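## Task

Move all six parts from the tray into the two totes so that each tote holds just one kind of part. Every part, including any that began in a tote, must finish inside a tote; a part lying on or hanging over a tote's wall or inner ledge is not inside. Only parts may go in or on the totes. At the end the grippers must have released everything and pulled away, since a result that stays in place only because the robot holds it is not accepted.

## Robot and tools

ROBOT AND FRAME. Two six-joint arms, left_arm and right_arm, each with a parallel two-finger gripper. Poses are given in one scene frame: origin on the floor at the middle of the robot's foot, +x forward, +z up, and left_arm is the robot's own left, on the +y side (not the left of any image). Base roots: left_arm at (+0.185, +0.264, +1.588) m, right_arm at (+0.185, -0.264, +1.588) m. Gripper fingers point along the gripper's +z and close along its y. end_effector_position is the point between the pads, about 1 cm short of the fingertips; the printed value can be off, more so when the arm is stretched out. Only the floor height is known.

JOINT ORDER per arm: waist, shoulder, elbow, wrist pitch, wrist yaw, wrist roll, then gripper opening. Stated ranges (rad): waist -2.880..2.880, shoulder 0.000..3.142, elbow 0.000..3.019, wrist pitch -1.693..1.571, wrist yaw -1.571..1.571, wrist roll -2.094..2.094; true ends may differ by up to 0.019 rad.

execute_actions(actions). actions is a list of actions run in sequence; each action is a table of at most 15 rows, one row per 1/30 s control step, and if fewer rows are given the last one repeats to fill 15 steps (one action = 0.5 s). Every row has 14 numbers in [-1, 1] covering both arms: left_arm's six joints and opening, then right_arm's six joints and opening. Joint numbers are offsets, not poses: each is measured from that arm's angles when the action began (not from the previous row), and for a call's first action from the latest reported angles. They are scaled: 1.0 equals 1.264 rad waist, 1.32 shoulder, 1.276 elbow, 1.83 wrist pitch, 1.686 wrist yaw, 2.022 wrist roll. The opening is absolute: +1 fully open, -1 closed. If an action would push a joint outward beyond its range by over 0.019 rad, that action is refused for both arms; if the first action fails this, or any action is malformed, the whole call does nothing. Requests past a real end are clipped there and reported as "joint sent to its limit" (its absence does not prove more room). An empty list just returns state and images.

move(target, speed, blocking). target is one 14-number row laid out as above; joint entries are offsets from the Joint positions in the most recent result that showed them, and the opening is absolute. All joints travel together so each finishes at the same time, so the hand follows a curve. speed (0.01 to 2 rad/s, default 0.5) caps the joint with the longest way to go; paths last 0.5 to 10 s and stop short if longer. Moves ignore obstacles and the other arm. Faster moves and targets set deeper past a contact hit and press harder. blocking=false returns after 0.5 s while motion continues; then use wait(0) or stop before sending other motion. The result adds a move: line with its ending (done, off_target, moving, held, fault), limits=held or limits=none, and each arm's joint farthest from target.

wait(seconds): 0 to 10; the arms keep their last command; returns early when a running move ends. stop(): brakes a running move (needs room; fingers keep going). zoom_image(camera, region): camera is cam_head_left, cam_head_right, cam_left_wrist or cam_right_wrist (each 896x504); region [x0, y0, x1, y1] in pixels from the top-left, at most 504 by 504. read_manual(section): licence texts only, no motion. finished_scene(scene): give the current scene's number; it ends that scene irreversibly and reports success.

RESULT LINES. The state line lists each gripper's position (m) and quat_wxyz. Joint positions and Joint velocities give one block per arm (rad, rad/s) ending with the pad gap in metres (0.094 m is fully open). Joint targets shows where joints are currently driven. grip_measured is the opening on the command scale, each gripper off by up to about 1 mm. Torques are raw drive outputs with offsets and noise. Action calls also list step readings; HELD marks steps where an arm was held back. "joint command not followed" means a clearance check altered some targets. FAULT, MOTOR HOT (from 85 °C) and OVER-TEMPERATURE FAULT (100 °C; the arm drops until cool) report stops.

MOTION LIMITS. Per step each joint target stays within a lead of its measured angle: 0.264 waist, 0.32 shoulder, 0.276 elbow, 0.33 wrist pitch, 0.186 wrist yaw, 0.522 wrist roll (rad); targets that would move the hand over 70 mm from its measured spot are scaled back. Large changes therefore need several actions. Arms sag under zero offsets: command back to the desired angles first, then zeros, adding more when a joint falls short. The simulation runs while you compose a reply, holding the last command.

GRIPPING. To hold something, command about 0.03 below grip_measured (less for a lighter grip). Pad force is about 50 to 62 N, lower for parts under about 2 mm thick, with a brief spike on first contact. Parts may be tugged or loose items nudged now and then.

AVOID: arms colliding or pressing on each other, dropping or flinging parts, slamming or shoving hard, knocking anything out of the work area, putting non-parts in totes, leaving parts on walls or ledges, and holding loads long enough to overheat motors.

Each tool is called as name(argument=value, ...) on one line, values as JSON.

## Session

I'll start by getting the current state and images.

execute_actions(actions=[])

Scene clock: 0.00 s.
left_arm: end_effector_position=(+0.9478, +0.2000, +1.2073) grip_measured=+1.000 end_effector_quat_wxyz=(-0.012, +0.268, -0.963, -0.013) | right_arm: end_effector_position=(+0.9240, -0.7724, +1.2600) grip_measured=+0.239 end_effector_quat_wxyz=(-0.561, +0.318, -0.645, +0.411)
Joint positions: left_arm=[ 0.883  1.99   2.01  -0.708 -0.586 -0.448  0.094] | right_arm=[-1.777  2.097  1.947  1.169 -0.448 -0.917  0.058]
Joint velocities: left_arm=[-0.005 -0.015 -0.007 -0.022  0.022 -0.022  0.   ] | right_arm=[ 0.005  0.005 -0.002 -0.027 -0.022  0.007  0.001]
Joint torques (N m, as the arm reports them, + toward a larger angle): no reading
Joint targets: left_arm=[0.876 1.976 2.027 -0.707 -0.586 -0.448] | right_arm=[-1.779 2.084 1.965 1.176 -0.447 -0.916]

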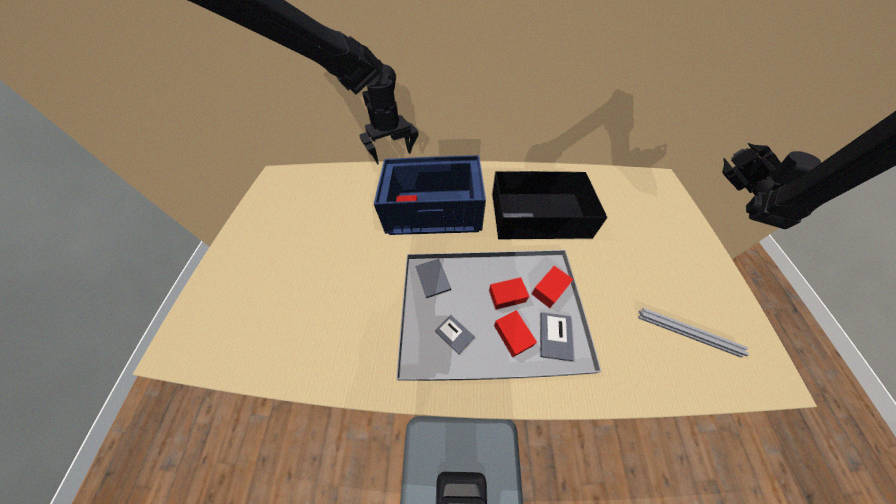

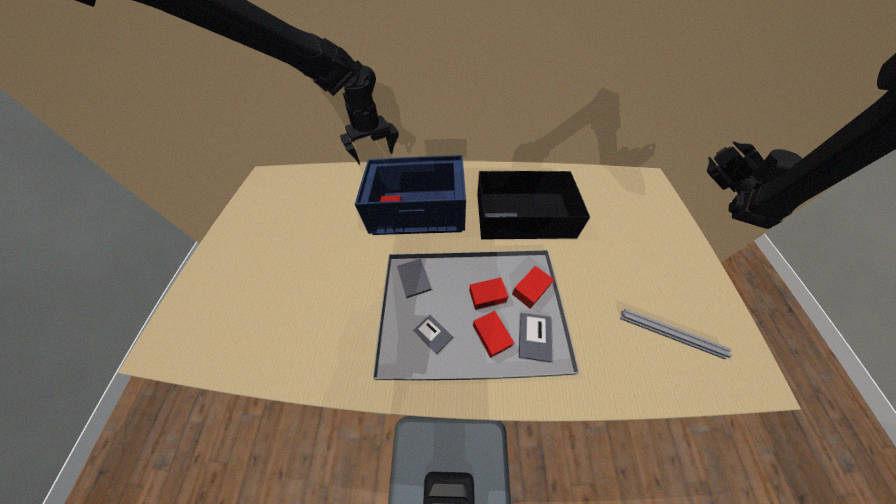

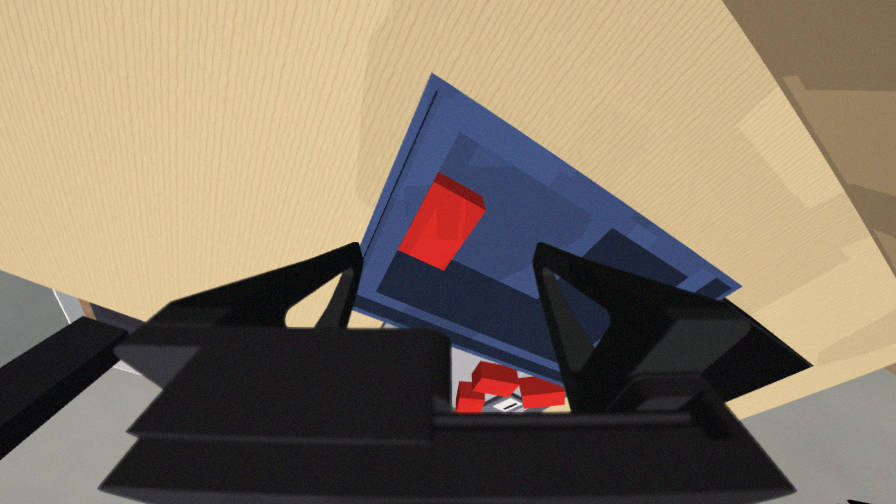

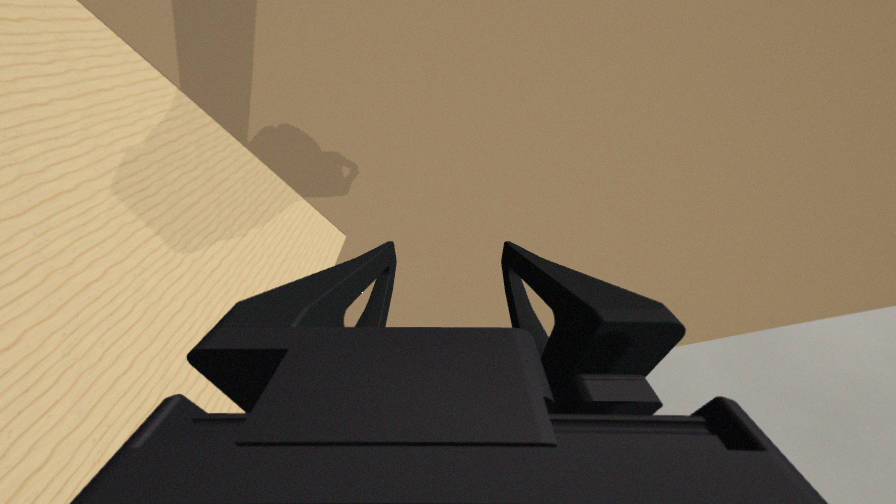

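zoom_image(camera="cam_head_left", region=[340, 120, 640, 400])

zoom_image(camera="cam_head_right", region=[320, 120, 620, 400])

Region (340, 120, 640, 400) of cam_head_left's 896x504 image, scaled by 1.680, with more detail than that image has; it fills the top 470 rows of this view, and the rest is white.

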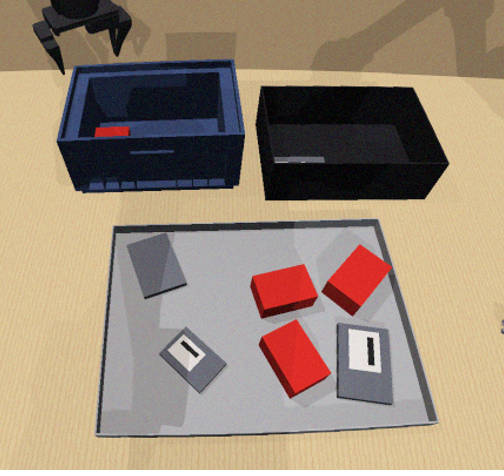

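Region (320, 120, 620, 400) of cam_head_right's 896x504 image, scaled by 1.680, with more detail than that image has; it fills the top 470 rows of this view, and the rest is white.

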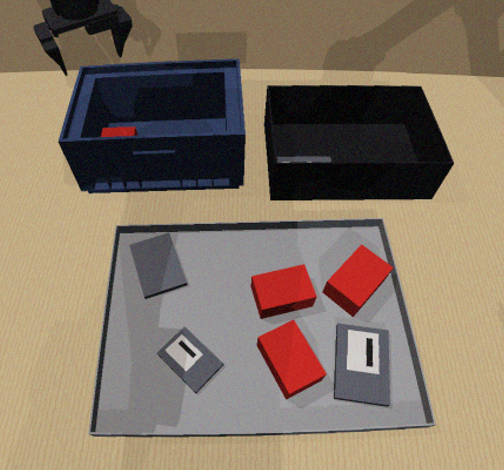

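move(target=[-0.2376, -0.051, -0.542, 0.2532, -0.1086, 0.1266, 1, 0.4513, -0.585, -0.612, -0.8765, 0.4444, 0.306, 1], speed=0.9)

Scene clock: 13.53 s.
left_arm: end_effector_position=(+0.7018, +0.0084, +1.2408) grip_measured=+1.000 end_effector_quat_wxyz=(-0.006, -0.010, +1.000, +0.006) | right_arm: end_effector_position=(+0.7587, -0.4037, +1.2985) grip_measured=+1.000 end_effector_quat_wxyz=(+0.008, -0.004, +1.000, -0.002)
Joint positions: left_arm=[ 0.603  1.944  1.315 -0.255 -0.765 -0.203  0.094] | right_arm=[-1.207  1.344  1.17  -0.426  0.3   -0.313  0.094]
Joint velocities: left_arm=[-0.005 -0.024  0.002  0.017  0.022 -0.022  0.   ] | right_arm=[-0.005  0.005  0.002 -0.007 -0.022 -0.007  0.   ]
Joint torques (N m, as the arm reports them, + toward a larger angle): left_arm=[-15.4  -16.16   1.86   0.84  -0.2    0.12] | right_arm=[  3.99 -18.04   3.75  -0.5    0.06   0.07]
Joint targets: left_arm=[0.583 1.922 1.318 -0.244 -0.769 -0.192] | right_arm=[-1.207 1.324 1.166 -0.435 0.302 -0.298]
move: off_target (left_arm); limits=none; left_arm: farthest joint: the shoulder, 0.022 radians from its target (0.067 radians at the start); right_arm: farthest joint: the shoulder, 0.019 radians from its target (0.772 radians at the start)

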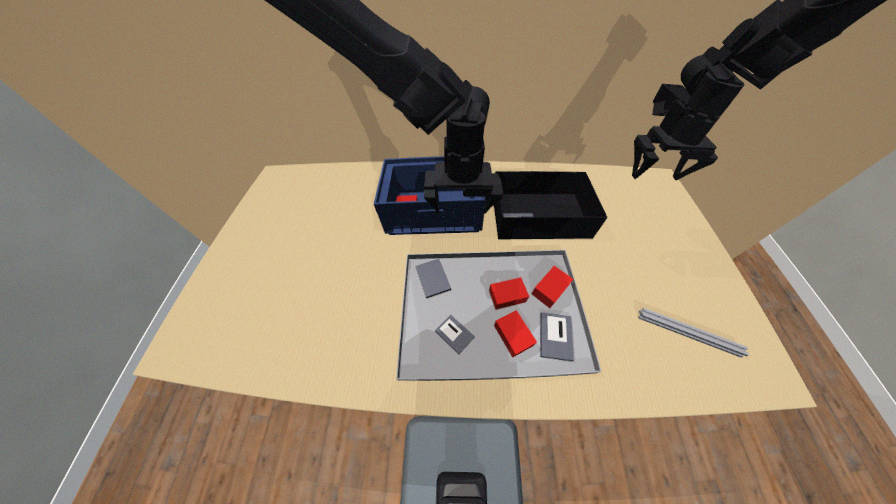

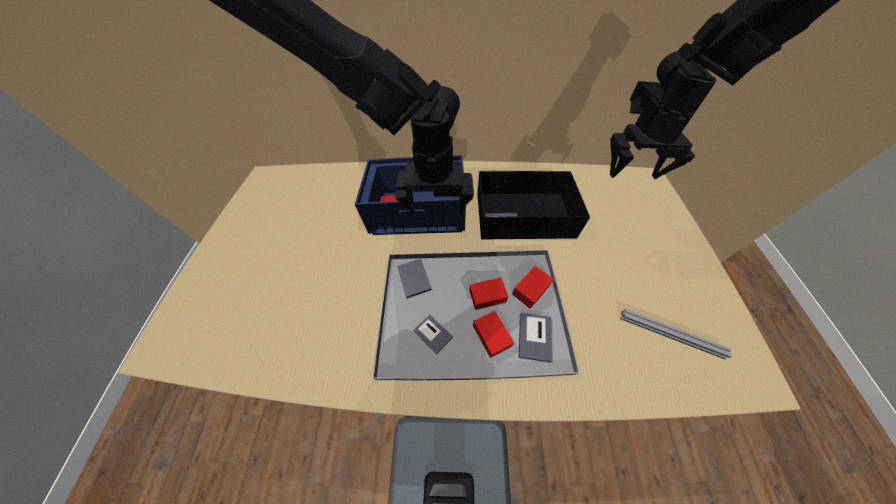

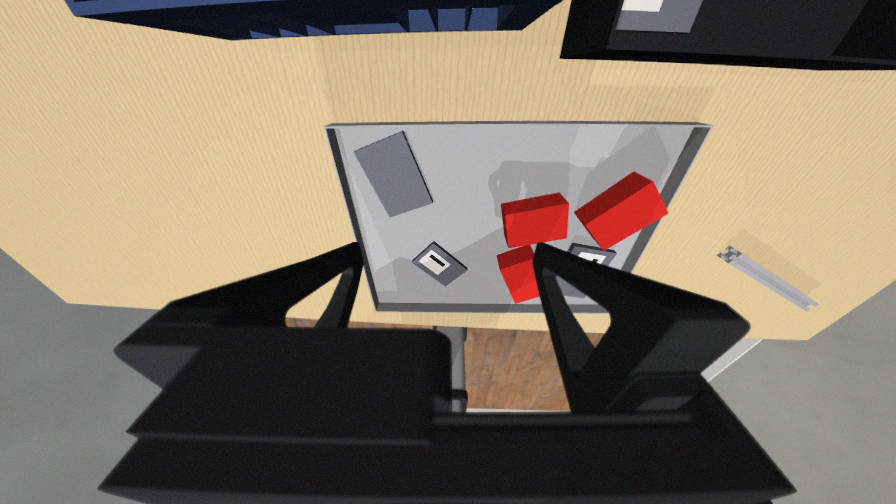

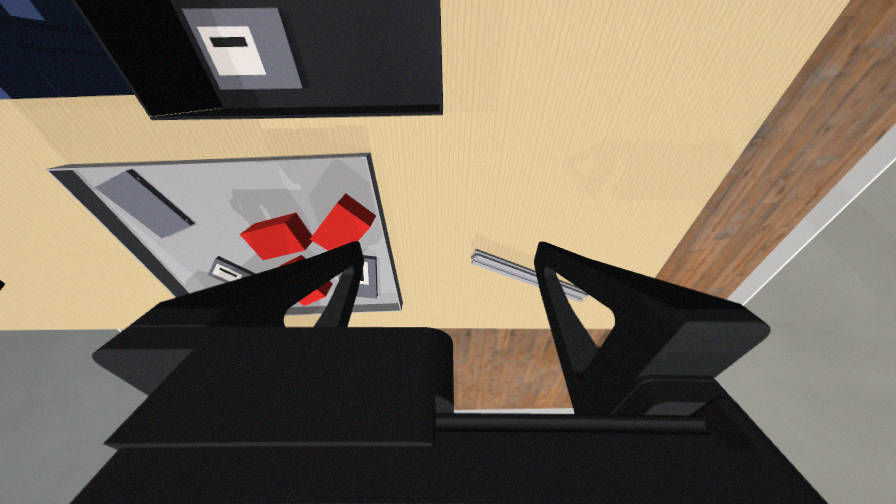

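zoom_image(camera="cam_left_wrist", region=[320, 110, 720, 320])

zoom_image(camera="cam_right_wrist", region=[40, 0, 460, 320])

Region (320, 110, 720, 320) of cam_left_wrist's 896x504 image, scaled by 1.260, with more detail than that image has; it fills the top 265 rows of this view, and the rest is white.

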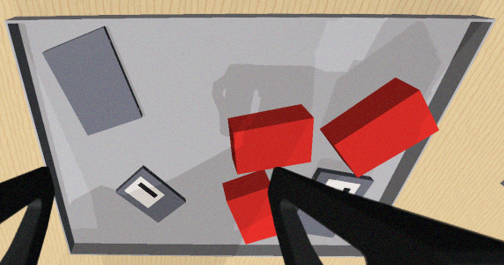

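Region (40, 0, 460, 320) of cam_right_wrist's 896x504 image, scaled by 1.200, with more detail than that image has; it fills the top 384 rows of this view, and the rest is white.

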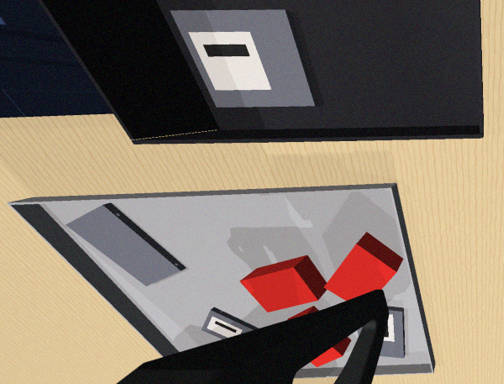

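move(target=[-0.0336, 0.3205, 0.1593, 0.14, -0.0056, 0.682, 1, -0.1282, 0.1166, -0.344, 0.3372, -0.0785, -0.0396, 1], speed=1.0)

Scene clock: 25.67 s.
left_arm: end_effector_position=(+0.6119, -0.1049, +1.1194) grip_measured=+1.000 end_effector_quat_wxyz=(-0.001, +0.624, +0.781, +0.003) | right_arm: end_effector_position=(+0.5689, -0.3836, +1.2062) grip_measured=+1.000 end_effector_quat_wxyz=(+0.007, +0.009, +1.000, -0.002)
Joint positions: left_arm=[ 0.589  2.377  1.513 -0.009 -0.771  1.166  0.094] | right_arm=[-1.365  1.496  0.735  0.179  0.17  -0.378  0.094]
Joint velocities: left_arm=[-0.005 -0.015 -0.002 -0.007  0.022 -0.022  0.   ] | right_arm=[-0.015  0.005 -0.017  0.007 -0.066 -0.037  0.   ]
Joint torques (N m, as the arm reports them, + toward a larger angle): left_arm=[-18.83 -14.01   0.63   0.79  -0.1    0.14] | right_arm=[  1.89 -12.34  -1.34   0.15  -0.16  -0.2 ]
Joint targets: left_arm=[0.560 2.368 1.518 0.001 -0.775 1.176] | right_arm=[-1.370 1.498 0.731 0.191 0.167 -0.394]
move: off_target (left_arm); limits=none; left_arm: farthest joint: the waist, 0.029 radians from its target (0.042 radians at the start); right_arm: farthest joint: the wrist roll, 0.015 radians from its target (0.080 radians at the start)

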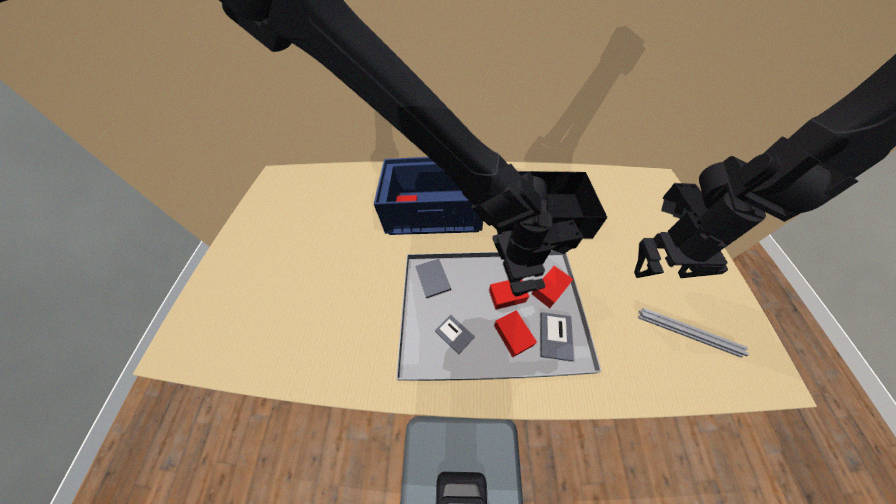

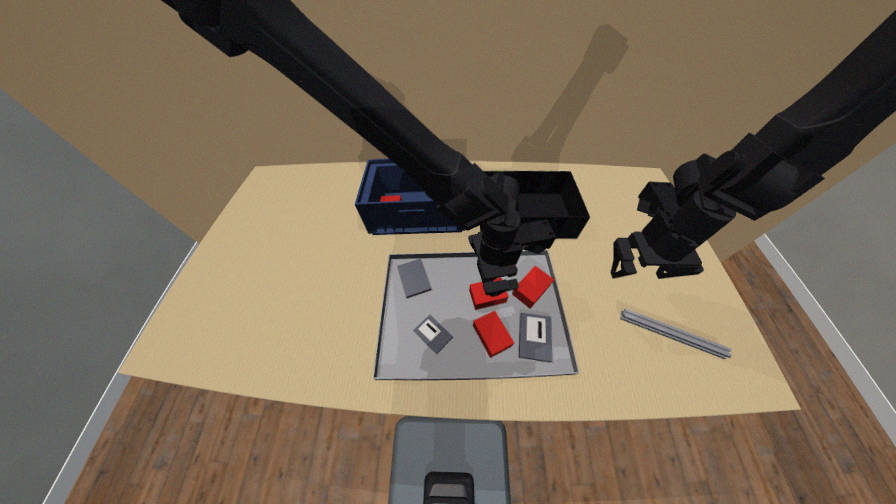

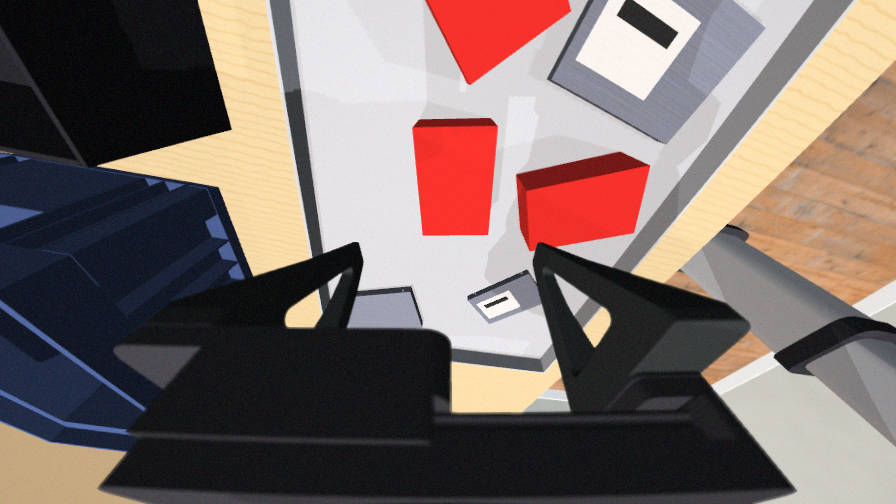

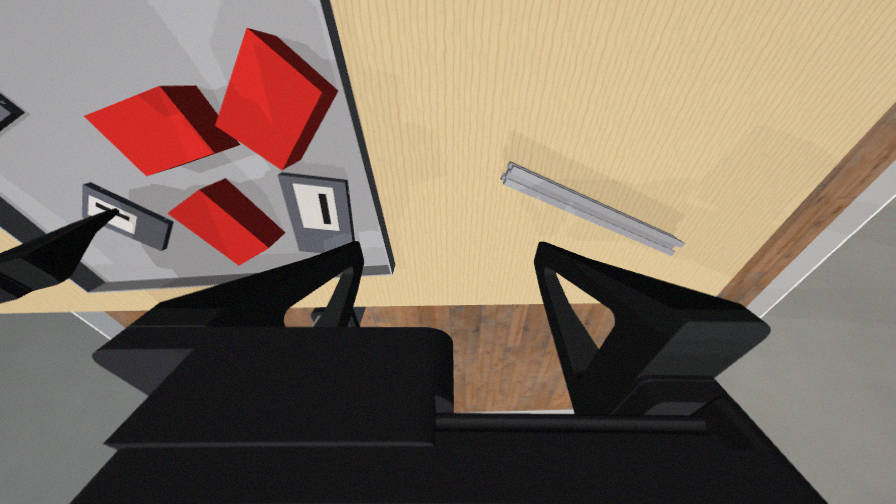

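move(target=[0.0484, 0.1561, 0.2086, 0.0077, 0.0358, 0.042, 0.45, -0.004, 0.0015, -0.003, 0.0066, -0.0018, -0.008, 1], speed=0.3)

Scene clock: 30.73 s.
left_arm: end_effector_position=(+0.6163, -0.1363, +1.0396) grip_measured=+0.452 end_effector_quat_wxyz=(+0.011, +0.627, +0.779, -0.003) | right_arm: end_effector_position=(+0.5690, -0.3834, +1.2062) grip_measured=+1.000 end_effector_quat_wxyz=(+0.007, +0.008, +1.000, -0.002)
Joint positions: left_arm=[ 0.642  2.583  1.773 -0.006 -0.715  1.24   0.068] | right_arm=[-1.365  1.496  0.735  0.179  0.169 -0.379  0.094]
Joint velocities: left_arm=[-0.005 -0.015  0.007  0.012  0.007  0.007 -0.   ] | right_arm=[-0.005 -0.005  0.002  0.007 -0.022  0.051  0.   ]
Joint torques (N m, as the arm reports them, + toward a larger angle): left_arm=[-15.86 -13.     0.8    0.83   0.18   0.13] | right_arm=[  1.84 -12.24  -1.26   0.16  -0.16  -0.21]
Joint targets: left_arm=[0.650 2.583 1.779 0.005 -0.711 1.250] | right_arm=[-1.370 1.497 0.732 0.191 0.167 -0.394]
move: done; limits=none; left_arm: farthest joint: the wrist pitch, 0.011 radians from its target (0.015 radians at the start); right_arm: farthest joint: the wrist roll, 0.015 radians from its target (0.016 radians at the start)

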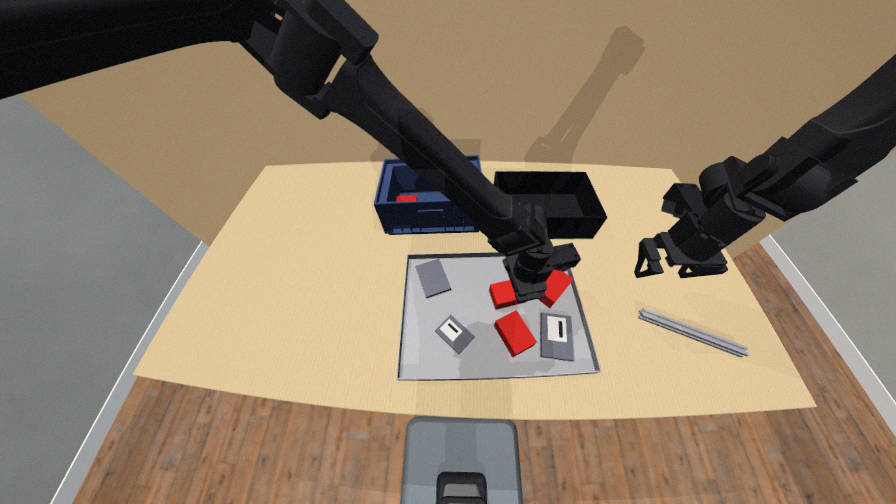

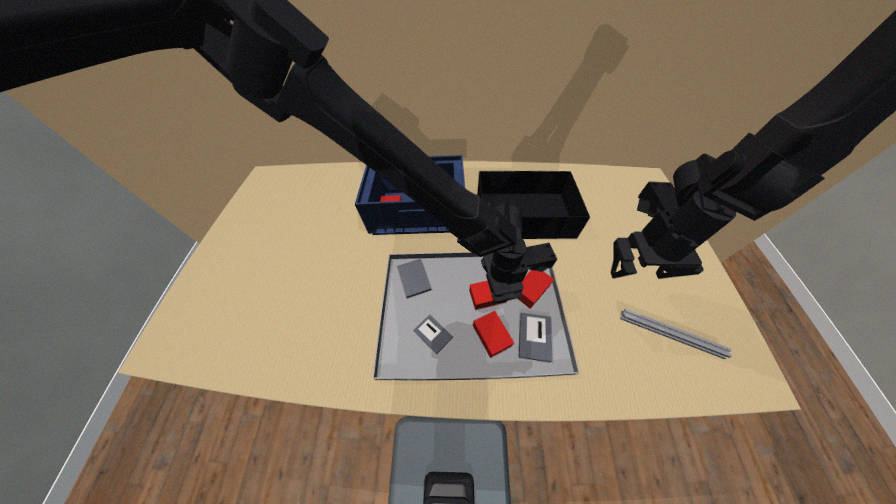

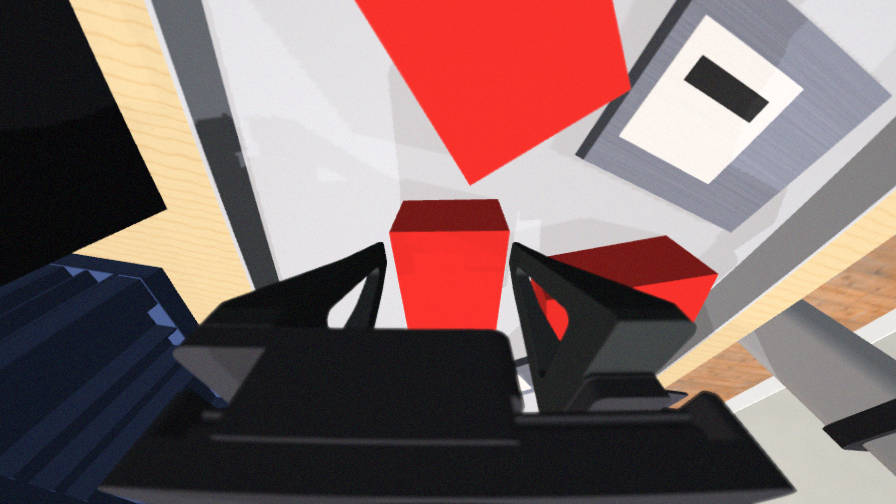

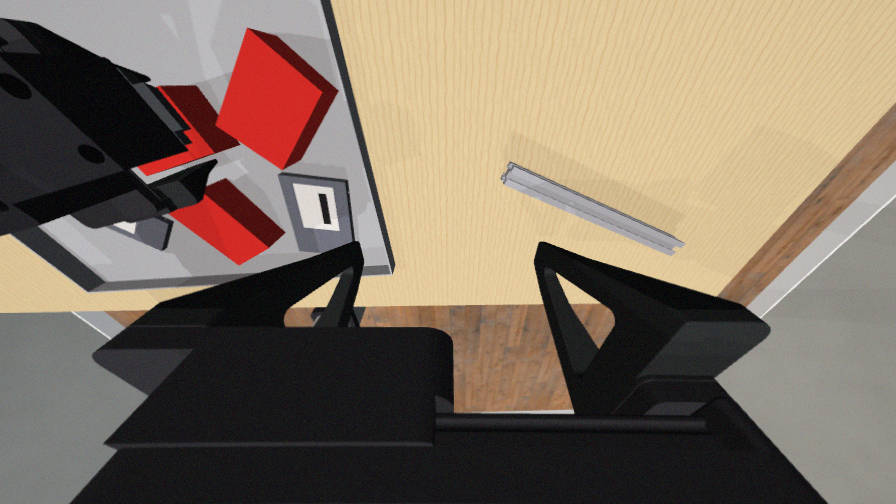

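move(target=[0.0295, 0.0097, 0.0143, 0.006, 0.005, 0.007, 0.45, -0.004, 0.001, -0.002, 0.0066, -0.0012, -0.0075, 1], speed=0.1)

Scene clock: 36.60 s.
left_arm: end_effector_position=(+0.6168, -0.1187, +1.0230) grip_measured=+0.452 end_effector_quat_wxyz=(+0.001, +0.620, +0.784, +0.001) | right_arm: end_effector_position=(+0.5690, -0.3834, +1.2062) grip_measured=+1.000 end_effector_quat_wxyz=(+0.007, +0.008, +1.000, -0.002)
Joint positions: left_arm=[ 0.673  2.591  1.784 -0.006 -0.71   1.243  0.068] | right_arm=[-1.365  1.496  0.735  0.179  0.169 -0.379  0.094]
Joint velocities: left_arm=[-0.005 -0.005 -0.002 -0.007 -0.051  0.022  0.   ] | right_arm=[ 0.005  0.005 -0.002 -0.017 -0.007  0.037  0.   ]
Joint torques (N m, as the arm reports them, + toward a larger angle): left_arm=[-16.01 -12.41   0.75   0.81   0.15   0.14] | right_arm=[  1.93 -12.27  -1.13   0.16  -0.14  -0.2 ]
Joint targets: left_arm=[0.679 2.596 1.791 0.005 -0.706 1.254] | right_arm=[-1.370 1.497 0.733 0.191 0.167 -0.395]
move: done; limits=none; left_arm: farthest joint: the wrist pitch, 0.011 radians from its target (0.011 radians at the start); right_arm: farthest joint: the wrist roll, 0.015 radians from its target (0.015 radians at the start)

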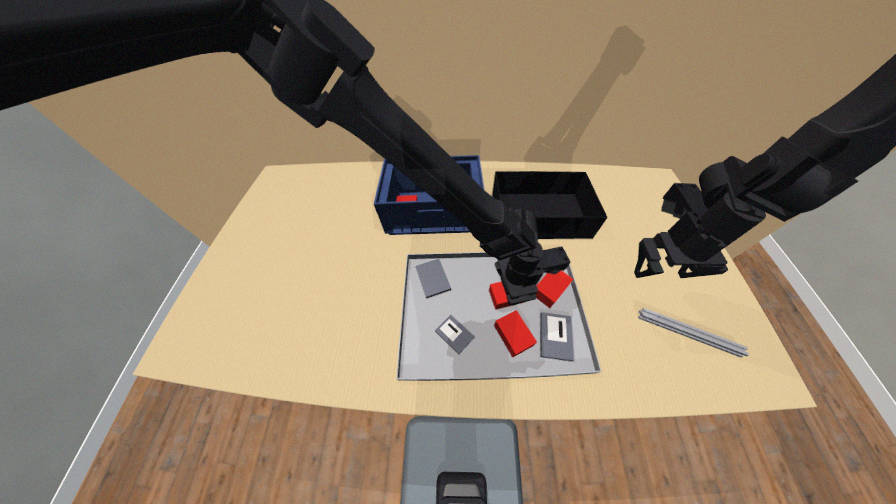

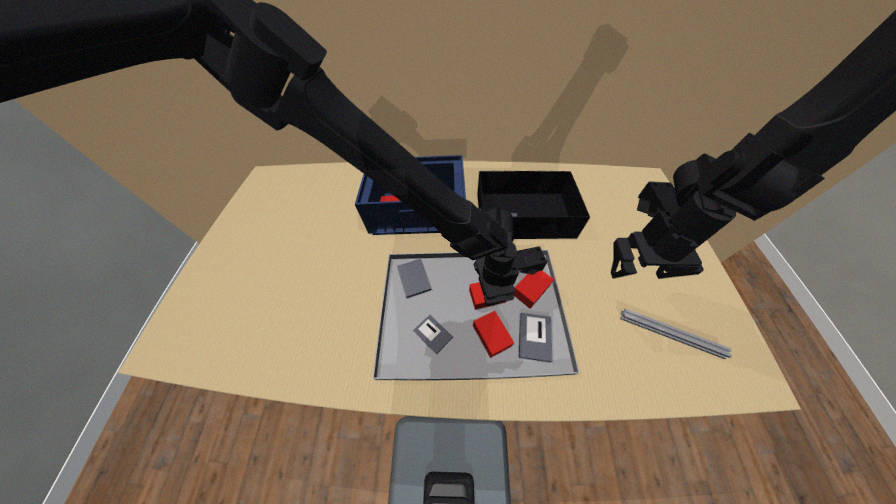

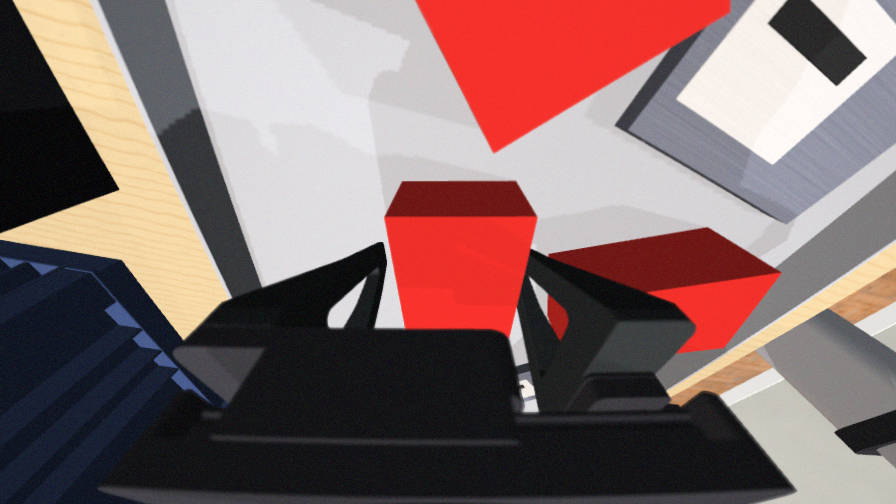

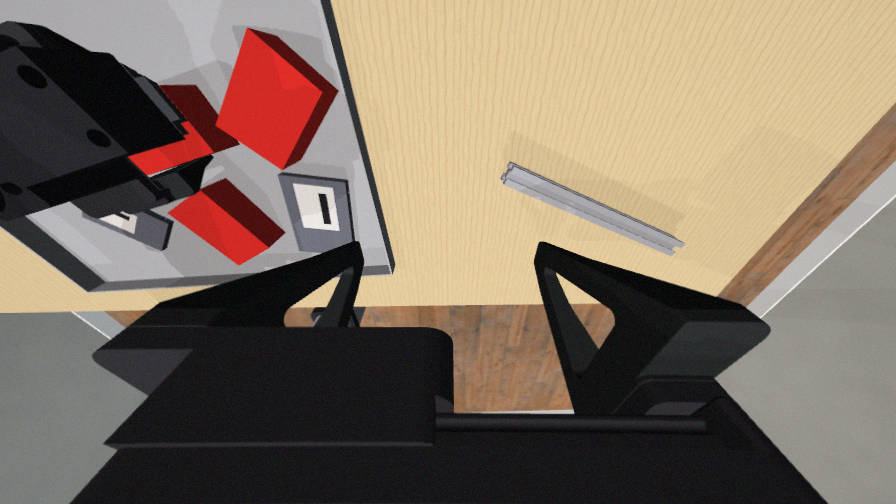

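execute_actions(actions=[[[0.0047, 0.0038, 0.0055, 0.006, 0.0024, 0.0054, 0.3, -0.004, 0.001, -0.002, 0.0066, -0.0012, -0.0075, 1],[0.0047, 0.0038, 0.0055, 0.006, 0.0024, 0.0054, 0.25, -0.004, 0.001, -0.002, 0.0066, -0.0012, -0.0075, 1],[0.0047, 0.0038, 0.0055, 0.006, 0.0024, 0.0054, 0.2, -0.004, 0.001, -0.002, 0.0066, -0.0012, -0.0075, 1],[0.0047, 0.0038, 0.0055, 0.006, 0.0024, 0.0054, 0.17, -0.004, 0.001, -0.002, 0.0066, -0.0012, -0.0075, 1],[0.0047, 0.0038, 0.0055, 0.006, 0.0024, 0.0054, 0.14, -0.004, 0.001, -0.002, 0.0066, -0.0012, -0.0075, 1],[0.0047, 0.0038, 0.0055, 0.006, 0.0024, 0.0054, 0.12, -0.004, 0.001, -0.002, 0.0066, -0.0012, -0.0075, 1],[0.0047, 0.0038, 0.0055, 0.006, 0.0024, 0.0054, 0.1, -0.004, 0.001, -0.002, 0.0066, -0.0012, -0.0075, 1]]])

Scene clock: 37.77 s.
left_arm: end_effector_position=(+0.6165, -0.1188, +1.0229) grip_measured=+0.181 end_effector_quat_wxyz=(+0.001, +0.621, +0.784, +0.001) | right_arm: end_effector_position=(+0.5690, -0.3834, +1.2062) grip_measured=+1.000 end_effector_quat_wxyz=(+0.007, +0.008, +1.000, -0.002)
Joint positions: left_arm=[ 0.673  2.592  1.784 -0.006 -0.709  1.244  0.055] | right_arm=[-1.365  1.496  0.735  0.179  0.169 -0.379  0.094]
Joint velocities: left_arm=[-0.005 -0.024 -0.007 -0.002 -0.037 -0.007 -0.   ] | right_arm=[-0.005 -0.005  0.012  0.007  0.022  0.022  0.   ]
Joint torques (N m, as the arm reports them, + toward a larger angle): left_arm=[-15.93 -12.33   0.79   0.81   0.15   0.14] | right_arm=[  1.83 -12.26  -1.14   0.14  -0.13  -0.21]
Joint targets: left_arm=[0.679 2.596 1.791 0.005 -0.706 1.254] | right_arm=[-1.370 1.497 0.733 0.191 0.167 -0.395]
Step readings (joint positions):
0: left_arm=[0.673 2.591 1.784 -0.006 -0.710 1.243] | right_arm=[-1.365 1.496 0.735 0.179 0.169 -0.379]
1: left_arm=[0.673 2.591 1.784 -0.006 -0.709 1.243] | right_arm=[-1.365 1.496 0.735 0.179 0.169 -0.379]
2: left_arm=[0.673 2.591 1.784 -0.006 -0.709 1.244] | right_arm=[-1.365 1.496 0.735 0.179 0.169 -0.379]
4: left_arm=[0.673 2.592 1.784 -0.006 -0.709 1.244] | right_arm=[-1.365 1.496 0.735 0.179 0.169 -0.379]
8: left_arm=[0.673 2.592 1.784 -0.006 -0.709 1.244] | right_arm=[-1.365 1.496 0.735 0.179 0.169 -0.379]
15: Joint positions above

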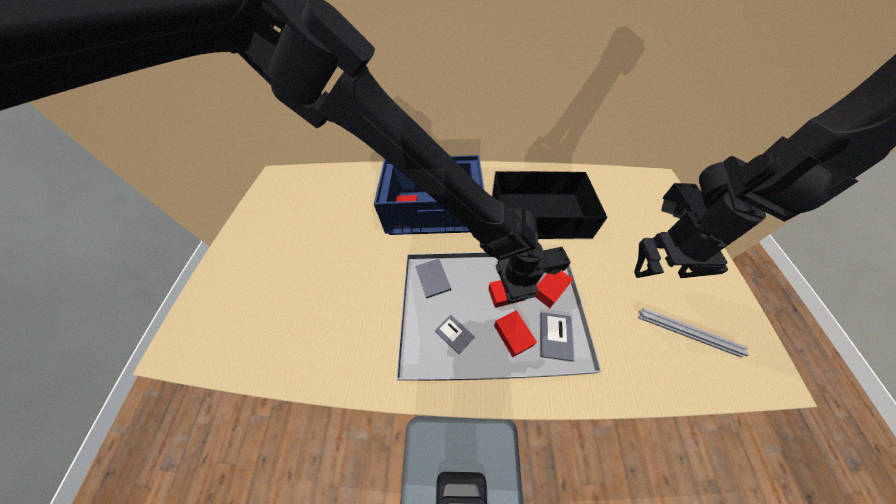

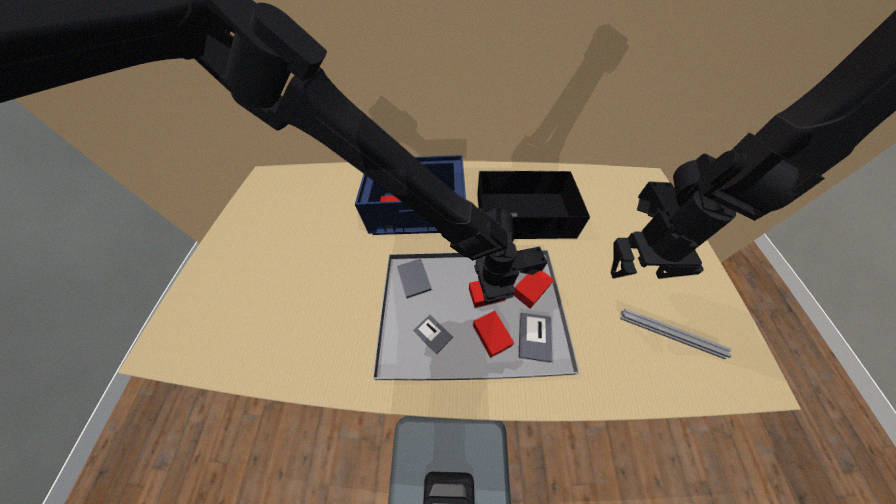

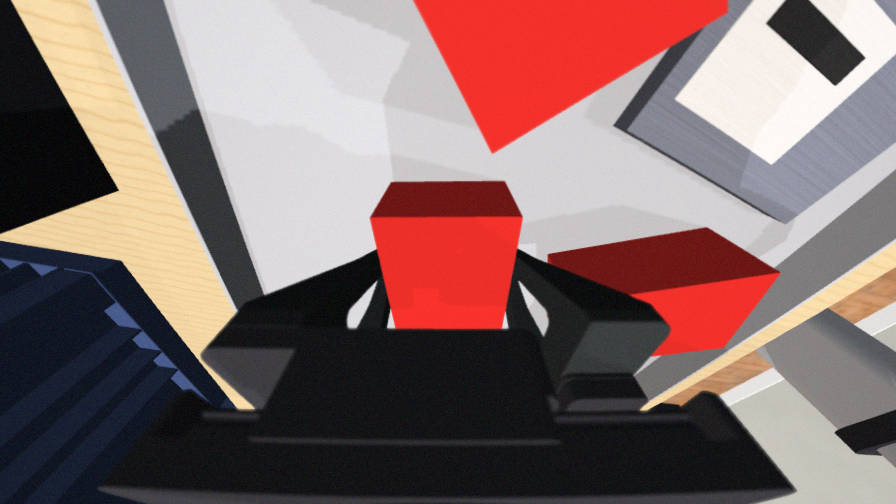

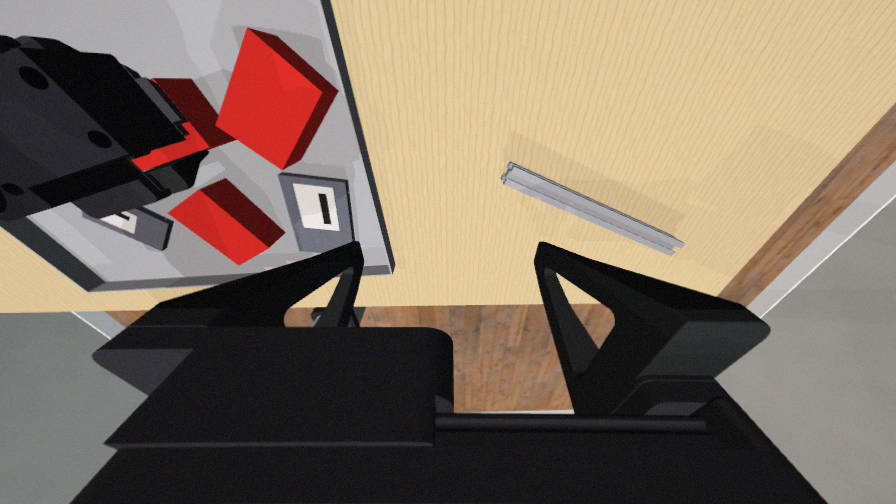

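move(target=[-0.0712, -0.506, -0.3715, -0.1415, -0.0332, 0.077, 0.145, 0.183, 0.2227, 0.1215, 0.0344, 0.1074, -0.058, 1], speed=0.6)

Scene clock: 43.97 s.
left_arm: end_effector_position=(+0.7059, +0.0160, +1.2421) grip_measured=+0.181 end_effector_quat_wxyz=(-0.008, +0.704, +0.710, +0.001) | right_arm: end_effector_position=(+0.5776, -0.2604, +1.1422) grip_measured=+1.000 end_effector_quat_wxyz=(-0.018, -0.119, +0.993, +0.012)
Joint positions: left_arm=[ 0.611  1.929  1.31  -0.256 -0.762  1.389  0.055] | right_arm=[-1.138  1.79   0.884  0.231  0.348 -0.481  0.094]
Joint velocities: left_arm=[-0.005  0.005  0.007 -0.017 -0.007 -0.022  0.001] | right_arm=[-0.005 -0.015  0.002  0.002  0.007 -0.007  0.   ]
Joint torques (N m, as the arm reports them, + toward a larger angle): left_arm=[-15.63 -14.74   1.77   0.05  -0.08   0.15] | right_arm=[  6.3  -12.13  -1.26  -0.01   0.05  -0.2 ]
Joint targets: left_arm=[0.583 1.924 1.310 -0.264 -0.765 1.400] | right_arm=[-1.133 1.789 0.891 0.241 0.350 -0.496]
move: off_target (left_arm); limits=none; left_arm: farthest joint: the waist, 0.028 radians from its target (0.090 radians at the start); right_arm: farthest joint: the wrist roll, 0.015 radians from its target (0.117 radians at the start)

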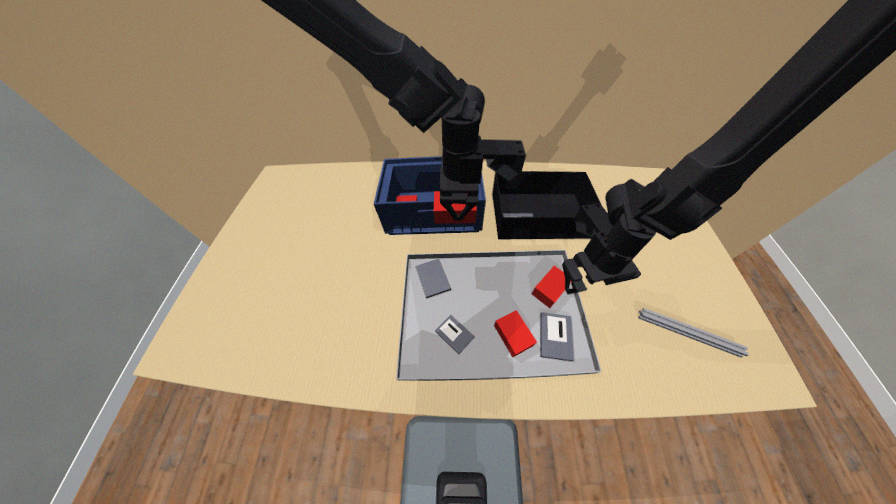

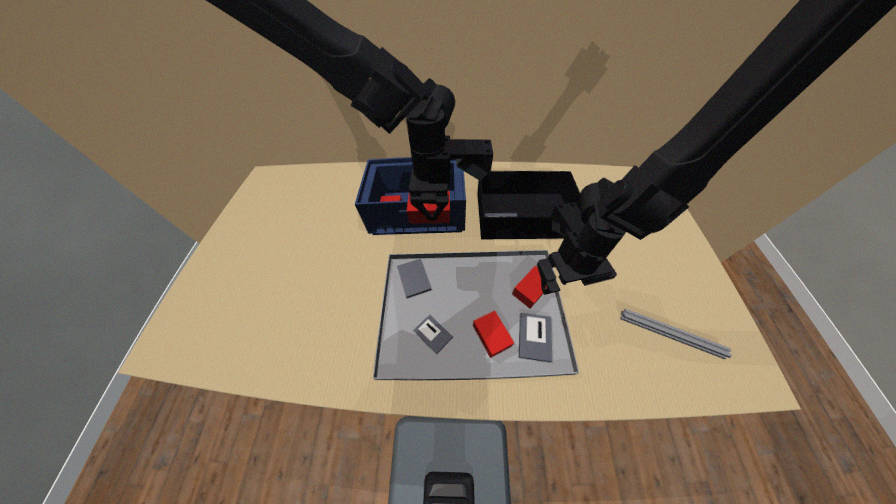

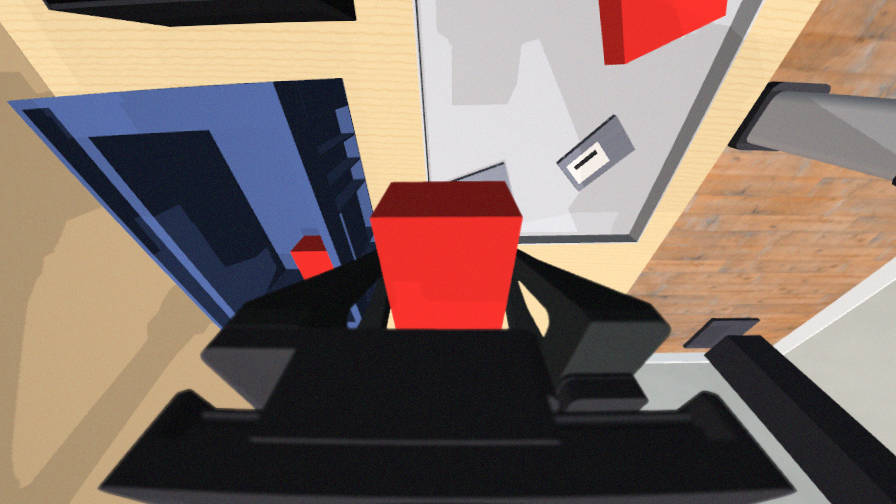

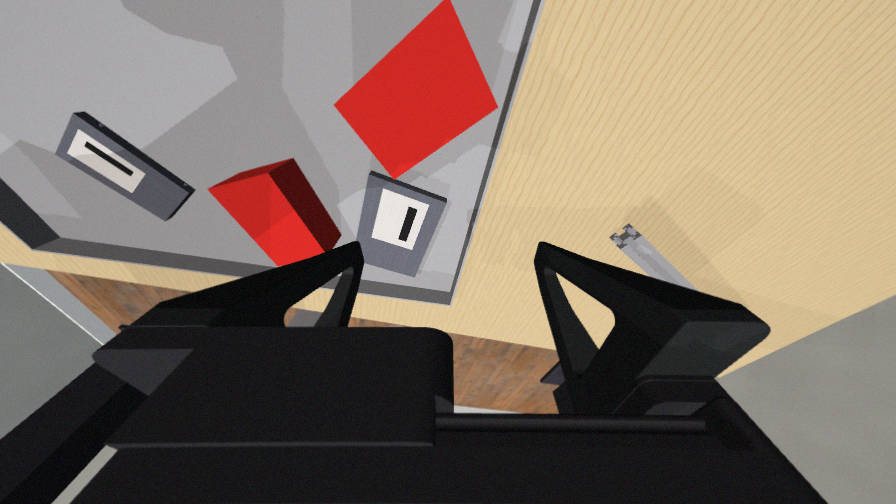

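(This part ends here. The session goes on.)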